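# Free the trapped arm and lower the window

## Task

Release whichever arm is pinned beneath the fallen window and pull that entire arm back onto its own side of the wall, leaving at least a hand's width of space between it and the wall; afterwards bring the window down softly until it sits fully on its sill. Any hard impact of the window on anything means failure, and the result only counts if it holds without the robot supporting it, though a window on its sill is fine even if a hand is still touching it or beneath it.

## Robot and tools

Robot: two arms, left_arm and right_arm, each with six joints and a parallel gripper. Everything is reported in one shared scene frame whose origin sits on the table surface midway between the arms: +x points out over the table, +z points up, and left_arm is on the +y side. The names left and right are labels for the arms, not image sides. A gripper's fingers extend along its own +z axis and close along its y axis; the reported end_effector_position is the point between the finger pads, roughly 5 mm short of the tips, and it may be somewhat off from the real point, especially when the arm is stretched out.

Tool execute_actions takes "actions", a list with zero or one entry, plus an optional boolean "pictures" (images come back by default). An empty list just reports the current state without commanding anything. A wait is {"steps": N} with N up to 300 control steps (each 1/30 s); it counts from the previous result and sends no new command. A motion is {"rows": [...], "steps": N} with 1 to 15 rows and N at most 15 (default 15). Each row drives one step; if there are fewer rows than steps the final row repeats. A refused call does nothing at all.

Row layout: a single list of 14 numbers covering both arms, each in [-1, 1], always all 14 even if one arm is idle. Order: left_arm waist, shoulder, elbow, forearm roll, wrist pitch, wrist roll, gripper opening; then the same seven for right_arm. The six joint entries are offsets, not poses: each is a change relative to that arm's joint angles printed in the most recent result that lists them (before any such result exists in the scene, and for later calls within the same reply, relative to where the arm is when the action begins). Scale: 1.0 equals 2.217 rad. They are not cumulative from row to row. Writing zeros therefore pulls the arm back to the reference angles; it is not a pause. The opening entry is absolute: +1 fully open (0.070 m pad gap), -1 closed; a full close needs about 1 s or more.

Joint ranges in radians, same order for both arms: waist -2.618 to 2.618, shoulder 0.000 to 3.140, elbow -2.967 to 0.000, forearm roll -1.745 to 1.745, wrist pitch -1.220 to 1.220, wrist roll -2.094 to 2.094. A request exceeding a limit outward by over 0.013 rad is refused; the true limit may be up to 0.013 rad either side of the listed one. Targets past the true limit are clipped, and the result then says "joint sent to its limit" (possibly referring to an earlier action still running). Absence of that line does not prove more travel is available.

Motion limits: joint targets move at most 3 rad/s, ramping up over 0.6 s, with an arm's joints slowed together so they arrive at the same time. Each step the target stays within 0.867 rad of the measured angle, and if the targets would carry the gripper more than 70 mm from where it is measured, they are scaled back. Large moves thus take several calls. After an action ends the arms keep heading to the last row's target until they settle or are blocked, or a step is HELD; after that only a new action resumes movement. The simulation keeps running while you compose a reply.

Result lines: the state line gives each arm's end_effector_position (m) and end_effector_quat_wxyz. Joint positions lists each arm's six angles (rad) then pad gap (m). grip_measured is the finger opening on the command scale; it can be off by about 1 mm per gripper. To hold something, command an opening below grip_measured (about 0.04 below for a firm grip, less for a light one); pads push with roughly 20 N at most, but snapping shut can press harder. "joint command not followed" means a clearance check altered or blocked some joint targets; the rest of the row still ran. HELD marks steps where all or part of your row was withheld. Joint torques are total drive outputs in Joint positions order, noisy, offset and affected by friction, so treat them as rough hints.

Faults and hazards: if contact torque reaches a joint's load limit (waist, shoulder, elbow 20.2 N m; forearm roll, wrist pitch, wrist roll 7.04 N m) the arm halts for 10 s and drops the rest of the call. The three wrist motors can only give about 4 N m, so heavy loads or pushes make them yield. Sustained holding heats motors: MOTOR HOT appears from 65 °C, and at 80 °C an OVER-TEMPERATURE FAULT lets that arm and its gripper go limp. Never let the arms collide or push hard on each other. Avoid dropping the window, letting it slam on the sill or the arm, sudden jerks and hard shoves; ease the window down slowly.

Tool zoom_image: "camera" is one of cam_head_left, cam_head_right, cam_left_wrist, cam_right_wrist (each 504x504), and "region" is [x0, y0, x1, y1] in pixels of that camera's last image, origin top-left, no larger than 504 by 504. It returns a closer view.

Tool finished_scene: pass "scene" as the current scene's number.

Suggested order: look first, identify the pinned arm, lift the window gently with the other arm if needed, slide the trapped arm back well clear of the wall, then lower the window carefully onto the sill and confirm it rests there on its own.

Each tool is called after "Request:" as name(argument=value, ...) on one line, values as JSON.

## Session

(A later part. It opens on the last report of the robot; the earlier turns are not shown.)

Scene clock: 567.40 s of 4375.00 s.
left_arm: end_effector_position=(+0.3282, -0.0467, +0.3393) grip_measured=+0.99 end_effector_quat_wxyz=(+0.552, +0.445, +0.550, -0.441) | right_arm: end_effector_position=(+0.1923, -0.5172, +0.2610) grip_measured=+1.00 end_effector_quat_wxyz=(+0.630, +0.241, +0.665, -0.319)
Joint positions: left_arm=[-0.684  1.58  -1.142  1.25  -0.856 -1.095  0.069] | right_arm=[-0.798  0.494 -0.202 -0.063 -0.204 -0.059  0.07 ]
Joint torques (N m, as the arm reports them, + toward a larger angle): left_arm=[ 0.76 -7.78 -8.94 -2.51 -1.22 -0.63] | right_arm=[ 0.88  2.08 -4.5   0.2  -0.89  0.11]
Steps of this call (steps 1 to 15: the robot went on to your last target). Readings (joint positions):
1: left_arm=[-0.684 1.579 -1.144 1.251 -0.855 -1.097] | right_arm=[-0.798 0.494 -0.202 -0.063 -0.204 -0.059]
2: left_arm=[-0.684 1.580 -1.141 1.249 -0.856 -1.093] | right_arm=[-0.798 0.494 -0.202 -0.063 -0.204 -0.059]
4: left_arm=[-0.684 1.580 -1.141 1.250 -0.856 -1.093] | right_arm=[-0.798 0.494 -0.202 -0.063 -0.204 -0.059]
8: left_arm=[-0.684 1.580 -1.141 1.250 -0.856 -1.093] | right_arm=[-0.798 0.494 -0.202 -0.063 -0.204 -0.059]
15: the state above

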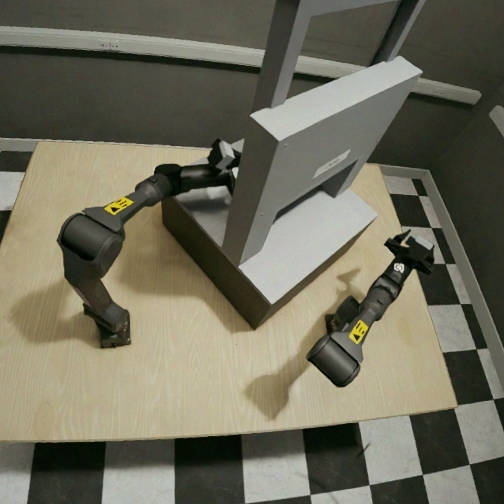

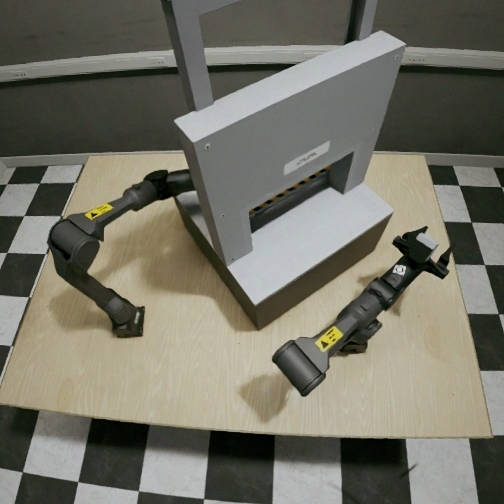

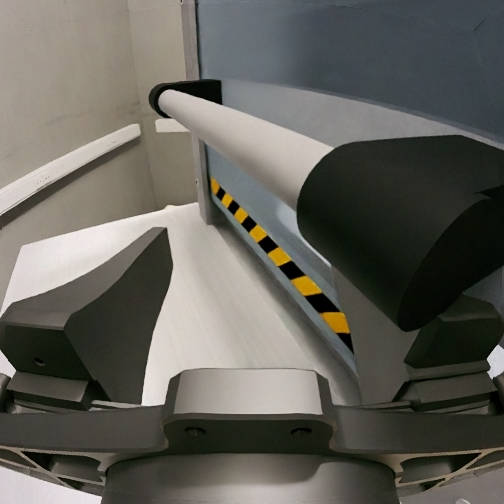

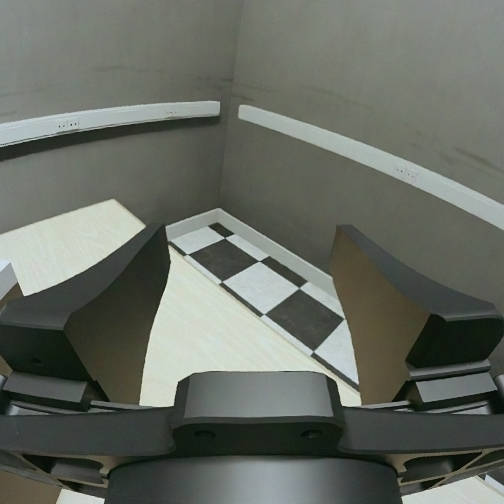

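Request:
execute_actions(actions=[{"rows": [[0, 0.0003, 0.0009, -0.0009, -0.0004, 0.0016, 1.0, 0, 0, 0, 0, 0, 0, 1.0],[0, 0.0007, 0.0017, -0.0019, -0.0009, 0.0031, 1.0, 0, 0, 0, 0, 0, 0, 1.0],[0, 0.001, 0.0026, -0.0028, -0.0013, 0.0047, 1.0, 0, 0, 0, 0, 0, 0, 1.0],[0, 0.0013, 0.0034, -0.0037, -0.0017, 0.0063, 1.0, 0, 0, 0, 0, 0, 0, 1.0],[0, 0.0017, 0.0043, -0.0046, -0.0022, 0.0079, 1.0, 0, 0, 0, 0, 0, 0, 1.0],[0, 0.002, 0.0052, -0.0056, -0.0026, 0.0094, 1.0, 0, 0, 0, 0, 0, 0, 1.0],[0, 0.0023, 0.006, -0.0065, -0.003, 0.011, 1.0, 0, 0, 0, 0, 0, 0, 1.0],[0, 0.0027, 0.0069, -0.0074, -0.0035, 0.0126, 1.0, 0, 0, 0, 0, 0, 0, 1.0],[0, 0.003, 0.0077, -0.0083, -0.0039, 0.0142, 1.0, 0, 0, 0, 0, 0, 0, 1.0],[0, 0.0033, 0.0086, -0.0093, -0.0043, 0.0157, 1.0, 0, 0, 0, 0, 0, 0, 1.0],[0, 0.0037, 0.0095, -0.0102, -0.0048, 0.0173, 1.0, 0, 0, 0, 0, 0, 0, 1.0],[0, 0.004, 0.0103, -0.0111, -0.0052, 0.0189, 1.0, 0, 0, 0, 0, 0, 0, 1.0],[0, 0.0043, 0.0112, -0.012, -0.0056, 0.0205, 1.0, 0, 0, 0, 0, 0, 0, 1.0],[0, 0.0047, 0.012, -0.013, -0.0061, 0.022, 1.0, 0, 0, 0, 0, 0, 0, 1.0],[0, 0.005, 0.0129, -0.0139, -0.0065, 0.0236, 1.0, 0, 0, 0, 0, 0, 0, 1.0]], "steps": 15}], pictures=false)

Request:
execute_actions(actions=[{"rows": [[0, 0.0003, 0.0009, -0.0009, -0.0004, 0.0016, 1.0, 0, 0, 0, 0, 0, 0, 1.0],[0, 0.0007, 0.0017, -0.0019, -0.0009, 0.0031, 1.0, 0, 0, 0, 0, 0, 0, 1.0],[0, 0.001, 0.0026, -0.0028, -0.0013, 0.0047, 1.0, 0, 0, 0, 0, 0, 0, 1.0],[0, 0.0013, 0.0034, -0.0037, -0.0017, 0.0063, 1.0, 0, 0, 0, 0, 0, 0, 1.0],[0, 0.0017, 0.0043, -0.0046, -0.0022, 0.0079, 1.0, 0, 0, 0, 0, 0, 0, 1.0],[0, 0.002, 0.0052, -0.0056, -0.0026, 0.0094, 1.0, 0, 0, 0, 0, 0, 0, 1.0],[0, 0.0023, 0.006, -0.0065, -0.003, 0.011, 1.0, 0, 0, 0, 0, 0, 0, 1.0],[0, 0.0027, 0.0069, -0.0074, -0.0035, 0.0126, 1.0, 0, 0, 0, 0, 0, 0, 1.0],[0, 0.003, 0.0077, -0.0083, -0.0039, 0.0142, 1.0, 0, 0, 0, 0, 0, 0, 1.0],[0, 0.0033, 0.0086, -0.0093, -0.0043, 0.0157, 1.0, 0, 0, 0, 0, 0, 0, 1.0],[0, 0.0037, 0.0095, -0.0102, -0.0048, 0.0173, 1.0, 0, 0, 0, 0, 0, 0, 1.0],[0, 0.004, 0.0103, -0.0111, -0.0052, 0.0189, 1.0, 0, 0, 0, 0, 0, 0, 1.0],[0, 0.0043, 0.0112, -0.012, -0.0056, 0.0205, 1.0, 0, 0, 0, 0, 0, 0, 1.0],[0, 0.0047, 0.012, -0.013, -0.0061, 0.022, 1.0, 0, 0, 0, 0, 0, 0, 1.0],[0, 0.005, 0.0129, -0.0139, -0.0065, 0.0236, 1.0, 0, 0, 0, 0, 0, 0, 1.0]], "steps": 15}], pictures=false)

Request:
execute_actions(actions=[{"rows": [[0, 0.0003, 0.0009, -0.0009, -0.0004, 0.0016, 1.0, 0, 0, 0, 0, 0, 0, 1.0],[0, 0.0007, 0.0017, -0.0019, -0.0009, 0.0031, 1.0, 0, 0, 0, 0, 0, 0, 1.0],[0, 0.001, 0.0026, -0.0028, -0.0013, 0.0047, 1.0, 0, 0, 0, 0, 0, 0, 1.0],[0, 0.0013, 0.0034, -0.0037, -0.0017, 0.0063, 1.0, 0, 0, 0, 0, 0, 0, 1.0],[0, 0.0017, 0.0043, -0.0046, -0.0022, 0.0079, 1.0, 0, 0, 0, 0, 0, 0, 1.0],[0, 0.002, 0.0052, -0.0056, -0.0026, 0.0094, 1.0, 0, 0, 0, 0, 0, 0, 1.0],[0, 0.0023, 0.006, -0.0065, -0.003, 0.011, 1.0, 0, 0, 0, 0, 0, 0, 1.0],[0, 0.0027, 0.0069, -0.0074, -0.0035, 0.0126, 1.0, 0, 0, 0, 0, 0, 0, 1.0],[0, 0.003, 0.0077, -0.0083, -0.0039, 0.0142, 1.0, 0, 0, 0, 0, 0, 0, 1.0],[0, 0.0033, 0.0086, -0.0093, -0.0043, 0.0157, 1.0, 0, 0, 0, 0, 0, 0, 1.0],[0, 0.0037, 0.0095, -0.0102, -0.0048, 0.0173, 1.0, 0, 0, 0, 0, 0, 0, 1.0],[0, 0.004, 0.0103, -0.0111, -0.0052, 0.0189, 1.0, 0, 0, 0, 0, 0, 0, 1.0],[0, 0.0043, 0.0112, -0.012, -0.0056, 0.0205, 1.0, 0, 0, 0, 0, 0, 0, 1.0],[0, 0.0047, 0.012, -0.013, -0.0061, 0.022, 1.0, 0, 0, 0, 0, 0, 0, 1.0],[0, 0.005, 0.0129, -0.0139, -0.0065, 0.0236, 1.0, 0, 0, 0, 0, 0, 0, 1.0]], "steps": 15}], pictures=false)

Request:
execute_actions(actions=[{"steps": 12}])

Scene clock: 590.57 s of 4375.00 s.
left_arm: end_effector_position=(+0.3281, -0.0468, +0.3297) grip_measured=+0.99 end_effector_quat_wxyz=(+0.553, +0.446, +0.549, -0.440) | right_arm: end_effector_position=(+0.1923, -0.5172, +0.2610) grip_measured=+1.00 end_effector_quat_wxyz=(+0.630, +0.241, +0.665, -0.319)
Joint positions: left_arm=[-0.683  1.59  -1.114  1.22  -0.871 -1.044  0.07 ] | right_arm=[-0.798  0.494 -0.202 -0.063 -0.204 -0.059  0.07 ]
Joint torques (N m, as the arm reports them, + toward a larger angle): left_arm=[ 0.81 -5.   -7.49 -2.68 -0.45 -0.28] | right_arm=[ 0.93  2.11 -4.5   0.19 -0.89  0.11]
Steps of this call (steps 1 to 15: the robot went on to your last target; steps 16 to 90: nothing new was sent; then 19.67 s passed at rest; steps 91 to 105: all 15 steps of this action). Readings (joint positions):
91: left_arm=[-0.684 1.579 -1.143 1.249 -0.857 -1.095] | right_arm=[-0.798 0.494 -0.202 -0.063 -0.204 -0.059]
92: left_arm=[-0.684 1.580 -1.141 1.246 -0.859 -1.091] | right_arm=[-0.798 0.494 -0.202 -0.063 -0.204 -0.059]
94: left_arm=[-0.684 1.581 -1.138 1.241 -0.861 -1.084] | right_arm=[-0.798 0.494 -0.202 -0.063 -0.204 -0.059]
98: left_arm=[-0.683 1.585 -1.128 1.234 -0.864 -1.069] | right_arm=[-0.798 0.494 -0.202 -0.063 -0.204 -0.059]
105: the state above

Scene clock: 591.07 s of 4375.00 s.
left_arm: end_effector_position=(+0.3283, -0.0467, +0.3199) grip_measured=+0.99 end_effector_quat_wxyz=(+0.554, +0.447, +0.548, -0.439) | right_arm: end_effector_position=(+0.1923, -0.5172, +0.2610) grip_measured=+1.00 end_effector_quat_wxyz=(+0.630, +0.241, +0.665, -0.319)
Joint positions: left_arm=[-0.683  1.601 -1.087  1.19  -0.885 -0.993  0.07 ] | right_arm=[-0.798  0.494 -0.202 -0.063 -0.204 -0.059  0.07 ]
Joint torques (N m, as the arm reports them, + toward a larger angle): left_arm=[ 0.82 -5.73 -7.05 -2.56 -0.59 -0.33] | right_arm=[ 0.92  2.12 -4.51  0.2  -0.89  0.11]
Steps of this call (steps 1 to 15: all 15 steps of this action). Readings (joint positions):
1: left_arm=[-0.683 1.591 -1.113 1.218 -0.872 -1.040] | right_arm=[-0.798 0.494 -0.202 -0.063 -0.204 -0.059]
2: left_arm=[-0.683 1.591 -1.111 1.217 -0.872 -1.038] | right_arm=[-0.798 0.494 -0.202 -0.063 -0.204 -0.059]
4: left_arm=[-0.683 1.593 -1.108 1.213 -0.875 -1.031] | right_arm=[-0.798 0.494 -0.202 -0.063 -0.204 -0.059]
8: left_arm=[-0.683 1.596 -1.100 1.205 -0.878 -1.017] | right_arm=[-0.798 0.494 -0.202 -0.063 -0.204 -0.059]
15: the state above

Scene clock: 591.57 s of 4375.00 s.
left_arm: end_effector_position=(+0.3285, -0.0465, +0.3100) grip_measured=+0.99 end_effector_quat_wxyz=(+0.555, +0.448, +0.548, -0.437) | right_arm: end_effector_position=(+0.1923, -0.5172, +0.2610) grip_measured=+1.00 end_effector_quat_wxyz=(+0.630, +0.241, +0.665, -0.319)
Joint positions: left_arm=[-0.683  1.613 -1.059  1.16  -0.898 -0.942  0.07 ] | right_arm=[-0.798  0.494 -0.202 -0.063 -0.204 -0.059  0.07 ]
Joint torques (N m, as the arm reports them, + toward a larger angle): left_arm=[ 0.85 -5.65 -6.98 -2.62 -0.99 -0.27] | right_arm=[ 0.94  2.07 -4.51  0.2  -0.89  0.11]
Steps of this call (steps 1 to 15: all 15 steps of this action). Readings (joint positions):
1: left_arm=[-0.683 1.602 -1.085 1.188 -0.885 -0.989] | right_arm=[-0.798 0.494 -0.202 -0.063 -0.204 -0.059]
2: left_arm=[-0.683 1.603 -1.083 1.187 -0.886 -0.987] | right_arm=[-0.798 0.494 -0.202 -0.063 -0.204 -0.059]
4: left_arm=[-0.683 1.604 -1.080 1.182 -0.888 -0.980] | right_arm=[-0.798 0.494 -0.202 -0.063 -0.204 -0.059]
8: left_arm=[-0.683 1.607 -1.072 1.174 -0.891 -0.966] | right_arm=[-0.798 0.494 -0.202 -0.063 -0.204 -0.059]
15: the state above

Scene clock: 591.97 s of 4375.00 s.
left_arm: end_effector_position=(+0.3285, -0.0465, +0.3094) grip_measured=+0.99 end_effector_quat_wxyz=(+0.555, +0.448, +0.548, -0.437) | right_arm: end_effector_position=(+0.1923, -0.5172, +0.2610) grip_measured=+1.00 end_effector_quat_wxyz=(+0.630, +0.241, +0.665, -0.319)
Joint positions: left_arm=[-0.683  1.613 -1.057  1.158 -0.898 -0.94   0.07 ] | right_arm=[-0.798  0.494 -0.202 -0.063 -0.204 -0.059  0.07 ]
Joint torques (N m, as the arm reports them, + toward a larger angle): left_arm=[ 0.91 -6.92 -7.92 -2.33 -1.11 -0.56] | right_arm=[ 0.9   2.12 -4.49  0.2  -0.89  0.11]
Steps of this call (steps 1 to 12: the robot went on to your last target). Readings (joint positions):
1: left_arm=[-0.683 1.613 -1.058 1.158 -0.898 -0.940] | right_arm=[-0.798 0.494 -0.202 -0.063 -0.204 -0.059]
2: left_arm=[-0.683 1.613 -1.057 1.158 -0.898 -0.940] | right_arm=[-0.798 0.494 -0.202 -0.063 -0.204 -0.059]
4: left_arm=[-0.683 1.613 -1.057 1.158 -0.898 -0.940] | right_arm=[-0.798 0.494 -0.202 -0.063 -0.204 -0.059]
8: left_arm=[-0.683 1.613 -1.057 1.158 -0.898 -0.940] | right_arm=[-0.798 0.494 -0.202 -0.063 -0.204 -0.059]
12: the state above

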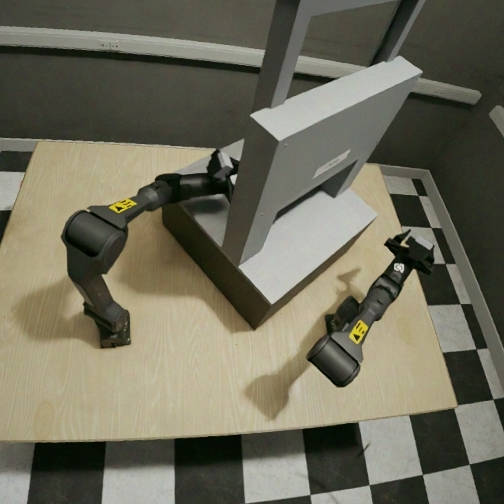

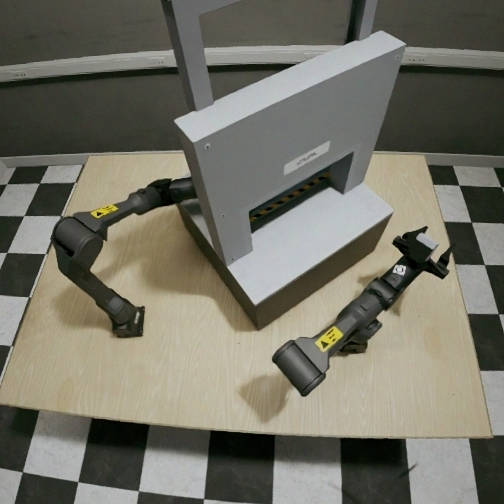

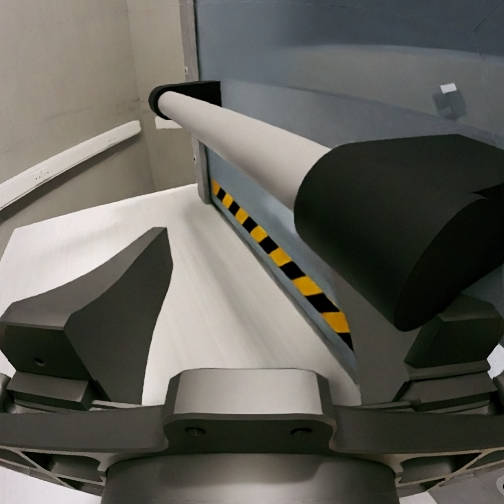

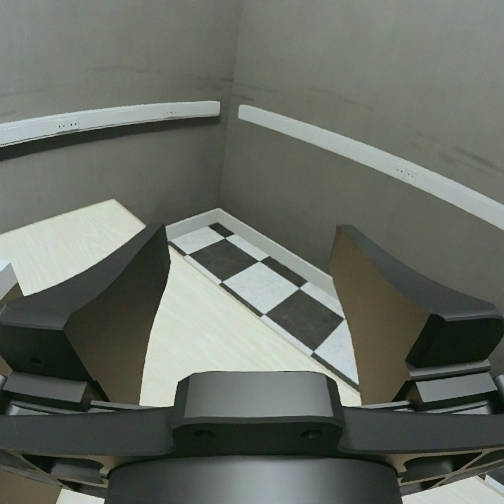

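Request:
execute_actions(actions=[])

Scene clock: 605.77 s of 4375.00 s.
left_arm: end_effector_position=(+0.3282, -0.0465, +0.3101) grip_measured=+0.99 end_effector_quat_wxyz=(+0.555, +0.448, +0.547, -0.438) | right_arm: end_effector_position=(+0.1923, -0.5172, +0.2610) grip_measured=+1.00 end_effector_quat_wxyz=(+0.630, +0.241, +0.665, -0.319)
Joint positions: left_arm=[-0.683  1.612 -1.058  1.159 -0.899 -0.94   0.069] | right_arm=[-0.798  0.494 -0.202 -0.063 -0.204 -0.059  0.07 ]
Joint torques (N m, as the arm reports them, + toward a larger angle): left_arm=[ 0.91 -7.97 -8.67 -2.78 -1.57 -0.64] | right_arm=[ 0.91  2.1  -4.54  0.2  -0.89  0.11]
Steps of this call (steps 1 to 15: the robot went on to your last target; steps 16 to 90: nothing new was sent; then 10.80 s passed at rest). Readings (joint positions):
1: left_arm=[-0.683 1.613 -1.057 1.158 -0.898 -0.940] | right_arm=[-0.798 0.494 -0.202 -0.063 -0.204 -0.059]
2: left_arm=[-0.683 1.613 -1.057 1.158 -0.898 -0.940] | right_arm=[-0.798 0.494 -0.202 -0.063 -0.204 -0.059]
4: left_arm=[-0.683 1.613 -1.057 1.158 -0.899 -0.940] | right_arm=[-0.798 0.494 -0.202 -0.063 -0.204 -0.059]
8: left_arm=[-0.683 1.613 -1.057 1.159 -0.899 -0.940] | right_arm=[-0.798 0.494 -0.202 -0.063 -0.204 -0.059]
90: the state above
All arms were judged still, so your last target was given up. Only a new action makes them travel on or press farther. Fingers that are still opening or closing keep moving.

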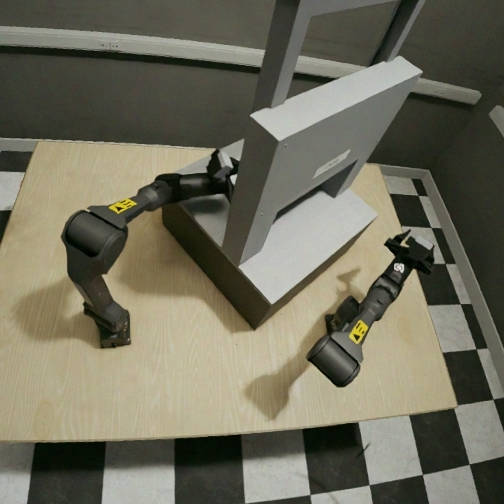

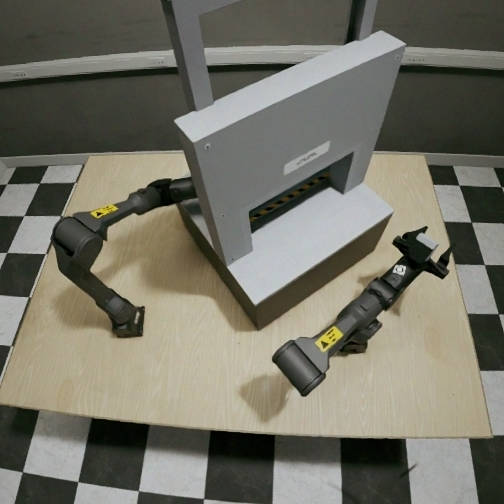

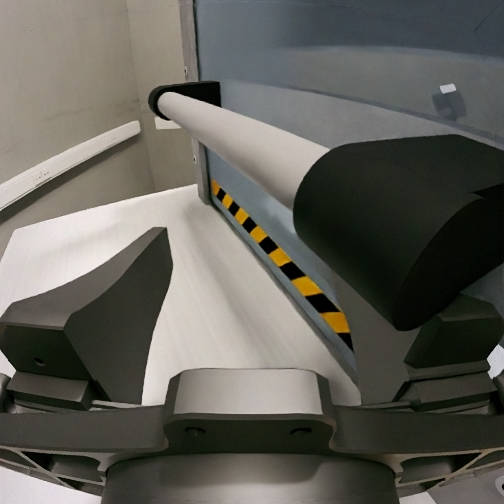

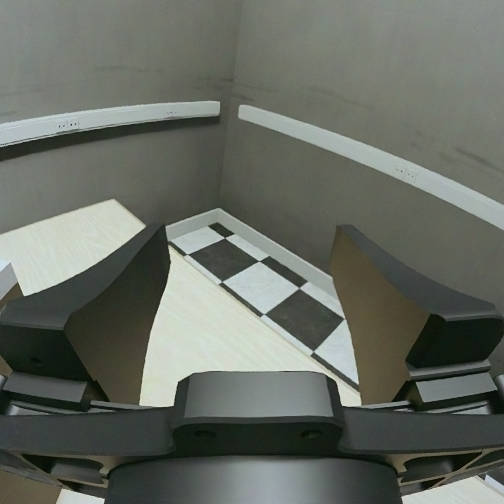

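Request:
execute_actions(actions=[{"rows": [
[0,0.00047,0.00074,-0.00082,-0.00053,0.00157,1.0,0,0,0,0,0,0,1.0],
[0,0.00093,0.00148,-0.00164,-0.00105,0.00313,1.0,0,0,0,0,0,0,1.0],
[0,0.0014,0.00222,-0.00246,-0.00158,0.0047,1.0,0,0,0,0,0,0,1.0],
[0,0.00187,0.00296,-0.00328,-0.00211,0.00627,1.0,0,0,0,0,0,0,1.0],
[0,0.00233,0.0037,-0.0041,-0.00263,0.00783,1.0,0,0,0,0,0,0,1.0],
[0,0.0028,0.00444,-0.00492,-0.00316,0.0094,1.0,0,0,0,0,0,0,1.0],
[0,0.00327,0.00518,-0.00574,-0.00369,0.01097,1.0,0,0,0,0,0,0,1.0],
[0,0.00373,0.00592,-0.00656,-0.00421,0.01253,1.0,0,0,0,0,0,0,1.0],
[0,0.0042,0.00666,-0.00738,-0.00474,0.0141,1.0,0,0,0,0,0,0,1.0],
[0,0.00467,0.0074,-0.0082,-0.00527,0.01567,1.0,0,0,0,0,0,0,1.0],
[0,0.00513,0.00814,-0.00902,-0.00579,0.01723,1.0,0,0,0,0,0,0,1.0],
[0,0.0056,0.00888,-0.00984,-0.00632,0.0188,1.0,0,0,0,0,0,0,1.0],
[0,0.00607,0.00962,-0.01066,-0.00685,0.02037,1.0,0,0,0,0,0,0,1.0],
[0,0.00653,0.01036,-0.01148,-0.00737,0.02193,1.0,0,0,0,0,0,0,1.0],
[0,0.007,0.0111,-0.0123,-0.0079,0.0235,1.0,0,0,0,0,0,0,1.0]
], "steps": 15}], pictures=false)

Request:
execute_actions(actions=[{"rows": [
[0,0.00047,0.00074,-0.00082,-0.00053,0.00157,1.0,0,0,0,0,0,0,1.0],
[0,0.00093,0.00148,-0.00164,-0.00105,0.00313,1.0,0,0,0,0,0,0,1.0],
[0,0.0014,0.00222,-0.00246,-0.00158,0.0047,1.0,0,0,0,0,0,0,1.0],
[0,0.00187,0.00296,-0.00328,-0.00211,0.00627,1.0,0,0,0,0,0,0,1.0],
[0,0.00233,0.0037,-0.0041,-0.00263,0.00783,1.0,0,0,0,0,0,0,1.0],
[0,0.0028,0.00444,-0.00492,-0.00316,0.0094,1.0,0,0,0,0,0,0,1.0],
[0,0.00327,0.00518,-0.00574,-0.00369,0.01097,1.0,0,0,0,0,0,0,1.0],
[0,0.00373,0.00592,-0.00656,-0.00421,0.01253,1.0,0,0,0,0,0,0,1.0],
[0,0.0042,0.00666,-0.00738,-0.00474,0.0141,1.0,0,0,0,0,0,0,1.0],
[0,0.00467,0.0074,-0.0082,-0.00527,0.01567,1.0,0,0,0,0,0,0,1.0],
[0,0.00513,0.00814,-0.00902,-0.00579,0.01723,1.0,0,0,0,0,0,0,1.0],
[0,0.0056,0.00888,-0.00984,-0.00632,0.0188,1.0,0,0,0,0,0,0,1.0],
[0,0.00607,0.00962,-0.01066,-0.00685,0.02037,1.0,0,0,0,0,0,0,1.0],
[0,0.00653,0.01036,-0.01148,-0.00737,0.02193,1.0,0,0,0,0,0,0,1.0],
[0,0.007,0.0111,-0.0123,-0.0079,0.0235,1.0,0,0,0,0,0,0,1.0]
], "steps": 15}], pictures=true)

Scene clock: 621.90 s of 4375.00 s.
left_arm: end_effector_position=(+0.3282, -0.0466, +0.3005) grip_measured=+0.99 end_effector_quat_wxyz=(+0.556, +0.450, +0.546, -0.436) | right_arm: end_effector_position=(+0.1923, -0.5172, +0.2610) grip_measured=+1.00 end_effector_quat_wxyz=(+0.630, +0.241, +0.665, -0.319)
Joint positions: left_arm=[-0.683  1.627 -1.034  1.132 -0.917 -0.89   0.069] | right_arm=[-0.798  0.494 -0.202 -0.063 -0.204 -0.059  0.07 ]
Joint torques (N m, as the arm reports them, + toward a larger angle): left_arm=[ 0.67 -6.28 -7.04 -2.27 -1.3  -0.22] | right_arm=[ 0.89  2.11 -4.5   0.2  -0.89  0.1 ]
Steps of this call (steps 1 to 90: nothing new was sent; then 12.63 s passed at rest; steps 91 to 105: all 15 steps of this action). Readings (joint positions):
91: left_arm=[-0.683 1.612 -1.058 1.159 -0.899 -0.940] | right_arm=[-0.798 0.494 -0.202 -0.063 -0.204 -0.059]
92: left_arm=[-0.683 1.613 -1.057 1.156 -0.901 -0.937] | right_arm=[-0.798 0.494 -0.202 -0.063 -0.204 -0.059]
94: left_arm=[-0.683 1.614 -1.055 1.150 -0.905 -0.930] | right_arm=[-0.798 0.494 -0.202 -0.063 -0.204 -0.059]
98: left_arm=[-0.683 1.619 -1.047 1.144 -0.909 -0.915] | right_arm=[-0.798 0.494 -0.202 -0.063 -0.204 -0.059]
105: the state above

Scene clock: 622.40 s of 4375.00 s.
left_arm: end_effector_position=(+0.3283, -0.0465, +0.2950) grip_measured=+0.99 end_effector_quat_wxyz=(+0.561, +0.449, +0.541, -0.437) | right_arm: end_effector_position=(+0.1923, -0.5172, +0.2610) grip_measured=+1.00 end_effector_quat_wxyz=(+0.630, +0.241, +0.665, -0.319)
Joint positions: left_arm=[-0.683  1.639 -1.014  1.1   -0.938 -0.841  0.069] | right_arm=[-0.798  0.494 -0.202 -0.063 -0.204 -0.059  0.07 ]
Joint torques (N m, as the arm reports them, + toward a larger angle): left_arm=[ 0.52 -3.19 -2.88 -0.68 -0.62  0.02] | right_arm=[ 0.88  2.14 -4.56  0.19 -0.89  0.11]
Steps of this call (steps 1 to 15: all 15 steps of this action). Readings (joint positions):
1: left_arm=[-0.683 1.628 -1.032 1.130 -0.918 -0.887] | right_arm=[-0.798 0.494 -0.202 -0.063 -0.204 -0.059]
2: left_arm=[-0.683 1.628 -1.031 1.129 -0.918 -0.885] | right_arm=[-0.798 0.494 -0.202 -0.063 -0.204 -0.059]
4: left_arm=[-0.683 1.630 -1.028 1.125 -0.921 -0.877] | right_arm=[-0.798 0.494 -0.202 -0.063 -0.204 -0.059]
8: left_arm=[-0.683 1.634 -1.022 1.117 -0.926 -0.864] | right_arm=[-0.798 0.494 -0.202 -0.063 -0.204 -0.059]
15: the state above

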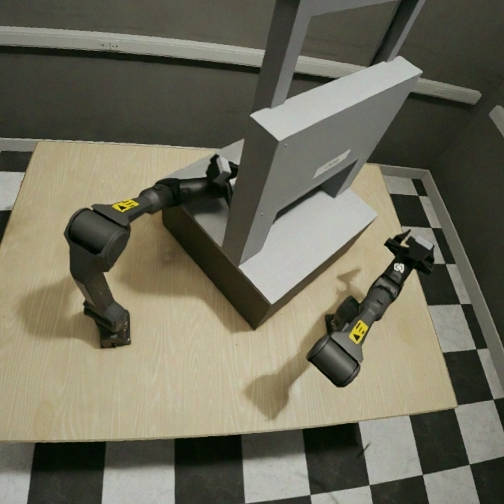

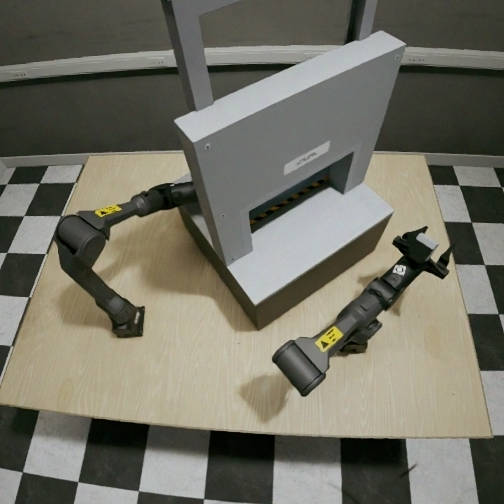

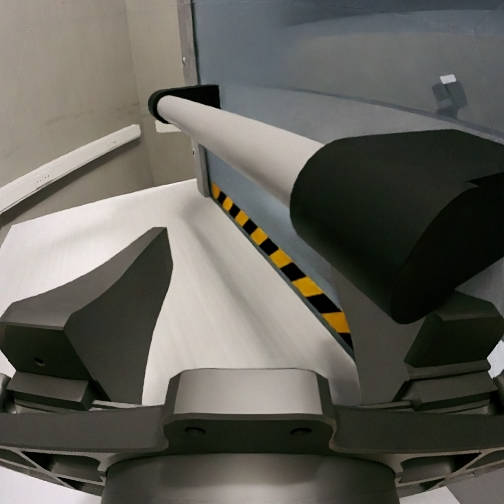

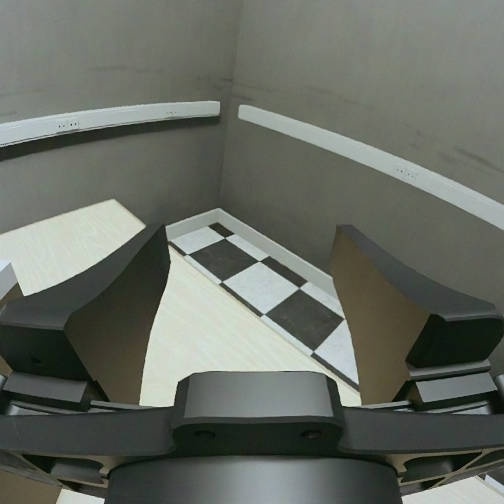

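Request:
execute_actions(actions=[{"rows": [
[0,0.0014,0.00222,-0.00246,-0.00158,0.0047,1.0,0,0,0,0,0,0,1.0],
[0,0.0028,0.00444,-0.00492,-0.00316,0.0094,1.0,0,0,0,0,0,0,1.0],
[0,0.0042,0.00666,-0.00738,-0.00474,0.0141,1.0,0,0,0,0,0,0,1.0],
[0,0.0056,0.00888,-0.00984,-0.00632,0.0188,1.0,0,0,0,0,0,0,1.0],
[0,0.007,0.0111,-0.0123,-0.0079,0.0235,1.0,0,0,0,0,0,0,1.0]
], "steps": 15}], pictures=true)

Scene clock: 626.80 s of 4375.00 s.
left_arm: end_effector_position=(+0.3284, -0.0464, +0.2844) grip_measured=+0.99 end_effector_quat_wxyz=(+0.563, +0.451, +0.540, -0.434) | right_arm: end_effector_position=(+0.1923, -0.5172, +0.2610) grip_measured=+1.00 end_effector_quat_wxyz=(+0.630, +0.241, +0.665, -0.319)
Joint positions: left_arm=[-0.683  1.655 -0.989  1.073 -0.955 -0.788  0.069] | right_arm=[-0.798  0.494 -0.202 -0.063 -0.204 -0.059  0.07 ]
Joint torques (N m, as the arm reports them, + toward a larger angle): left_arm=[ 0.68 -4.53 -4.28 -0.76 -0.72 -0.18] | right_arm=[ 0.91  2.12 -4.51  0.19 -0.89  0.11]
Steps of this call (steps 1 to 15: the robot went on to your last target; steps 16 to 90: nothing new was sent; then 0.90 s passed at rest; steps 91 to 105: all 15 steps of this action). Readings (joint positions):
91: left_arm=[-0.683 1.642 -1.009 1.105 -0.934 -0.837] | right_arm=[-0.798 0.494 -0.202 -0.063 -0.204 -0.059]
92: left_arm=[-0.683 1.643 -1.009 1.100 -0.937 -0.832] | right_arm=[-0.798 0.494 -0.202 -0.063 -0.204 -0.059]
94: left_arm=[-0.683 1.647 -1.002 1.085 -0.948 -0.810] | right_arm=[-0.798 0.494 -0.202 -0.063 -0.204 -0.059]
98: left_arm=[-0.683 1.656 -0.988 1.073 -0.955 -0.786] | right_arm=[-0.798 0.494 -0.202 -0.063 -0.204 -0.059]
105: the state above

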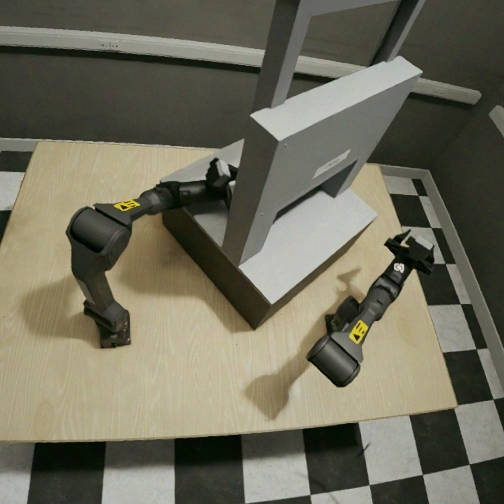

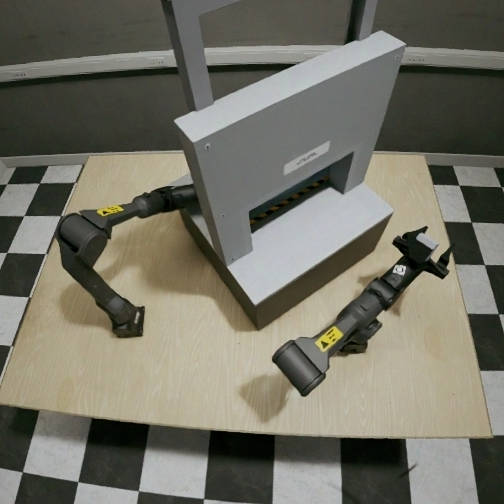

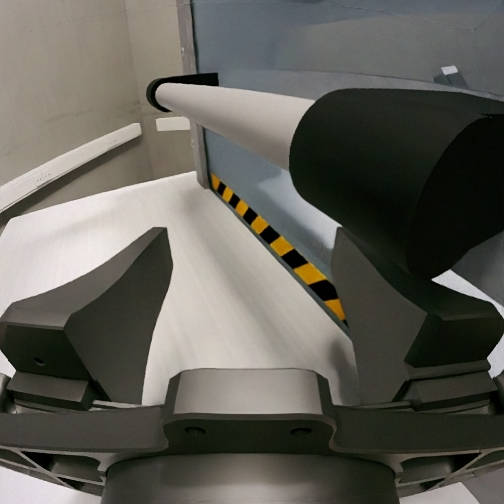

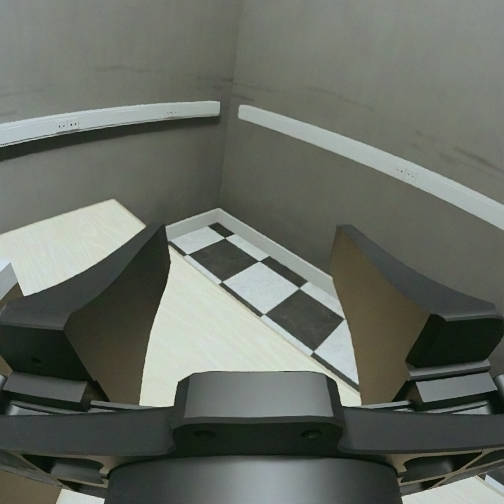

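The window rests on its sill and the finger is free.

Request:
finished_scene(scene=1)

The scene is finished: the task was done.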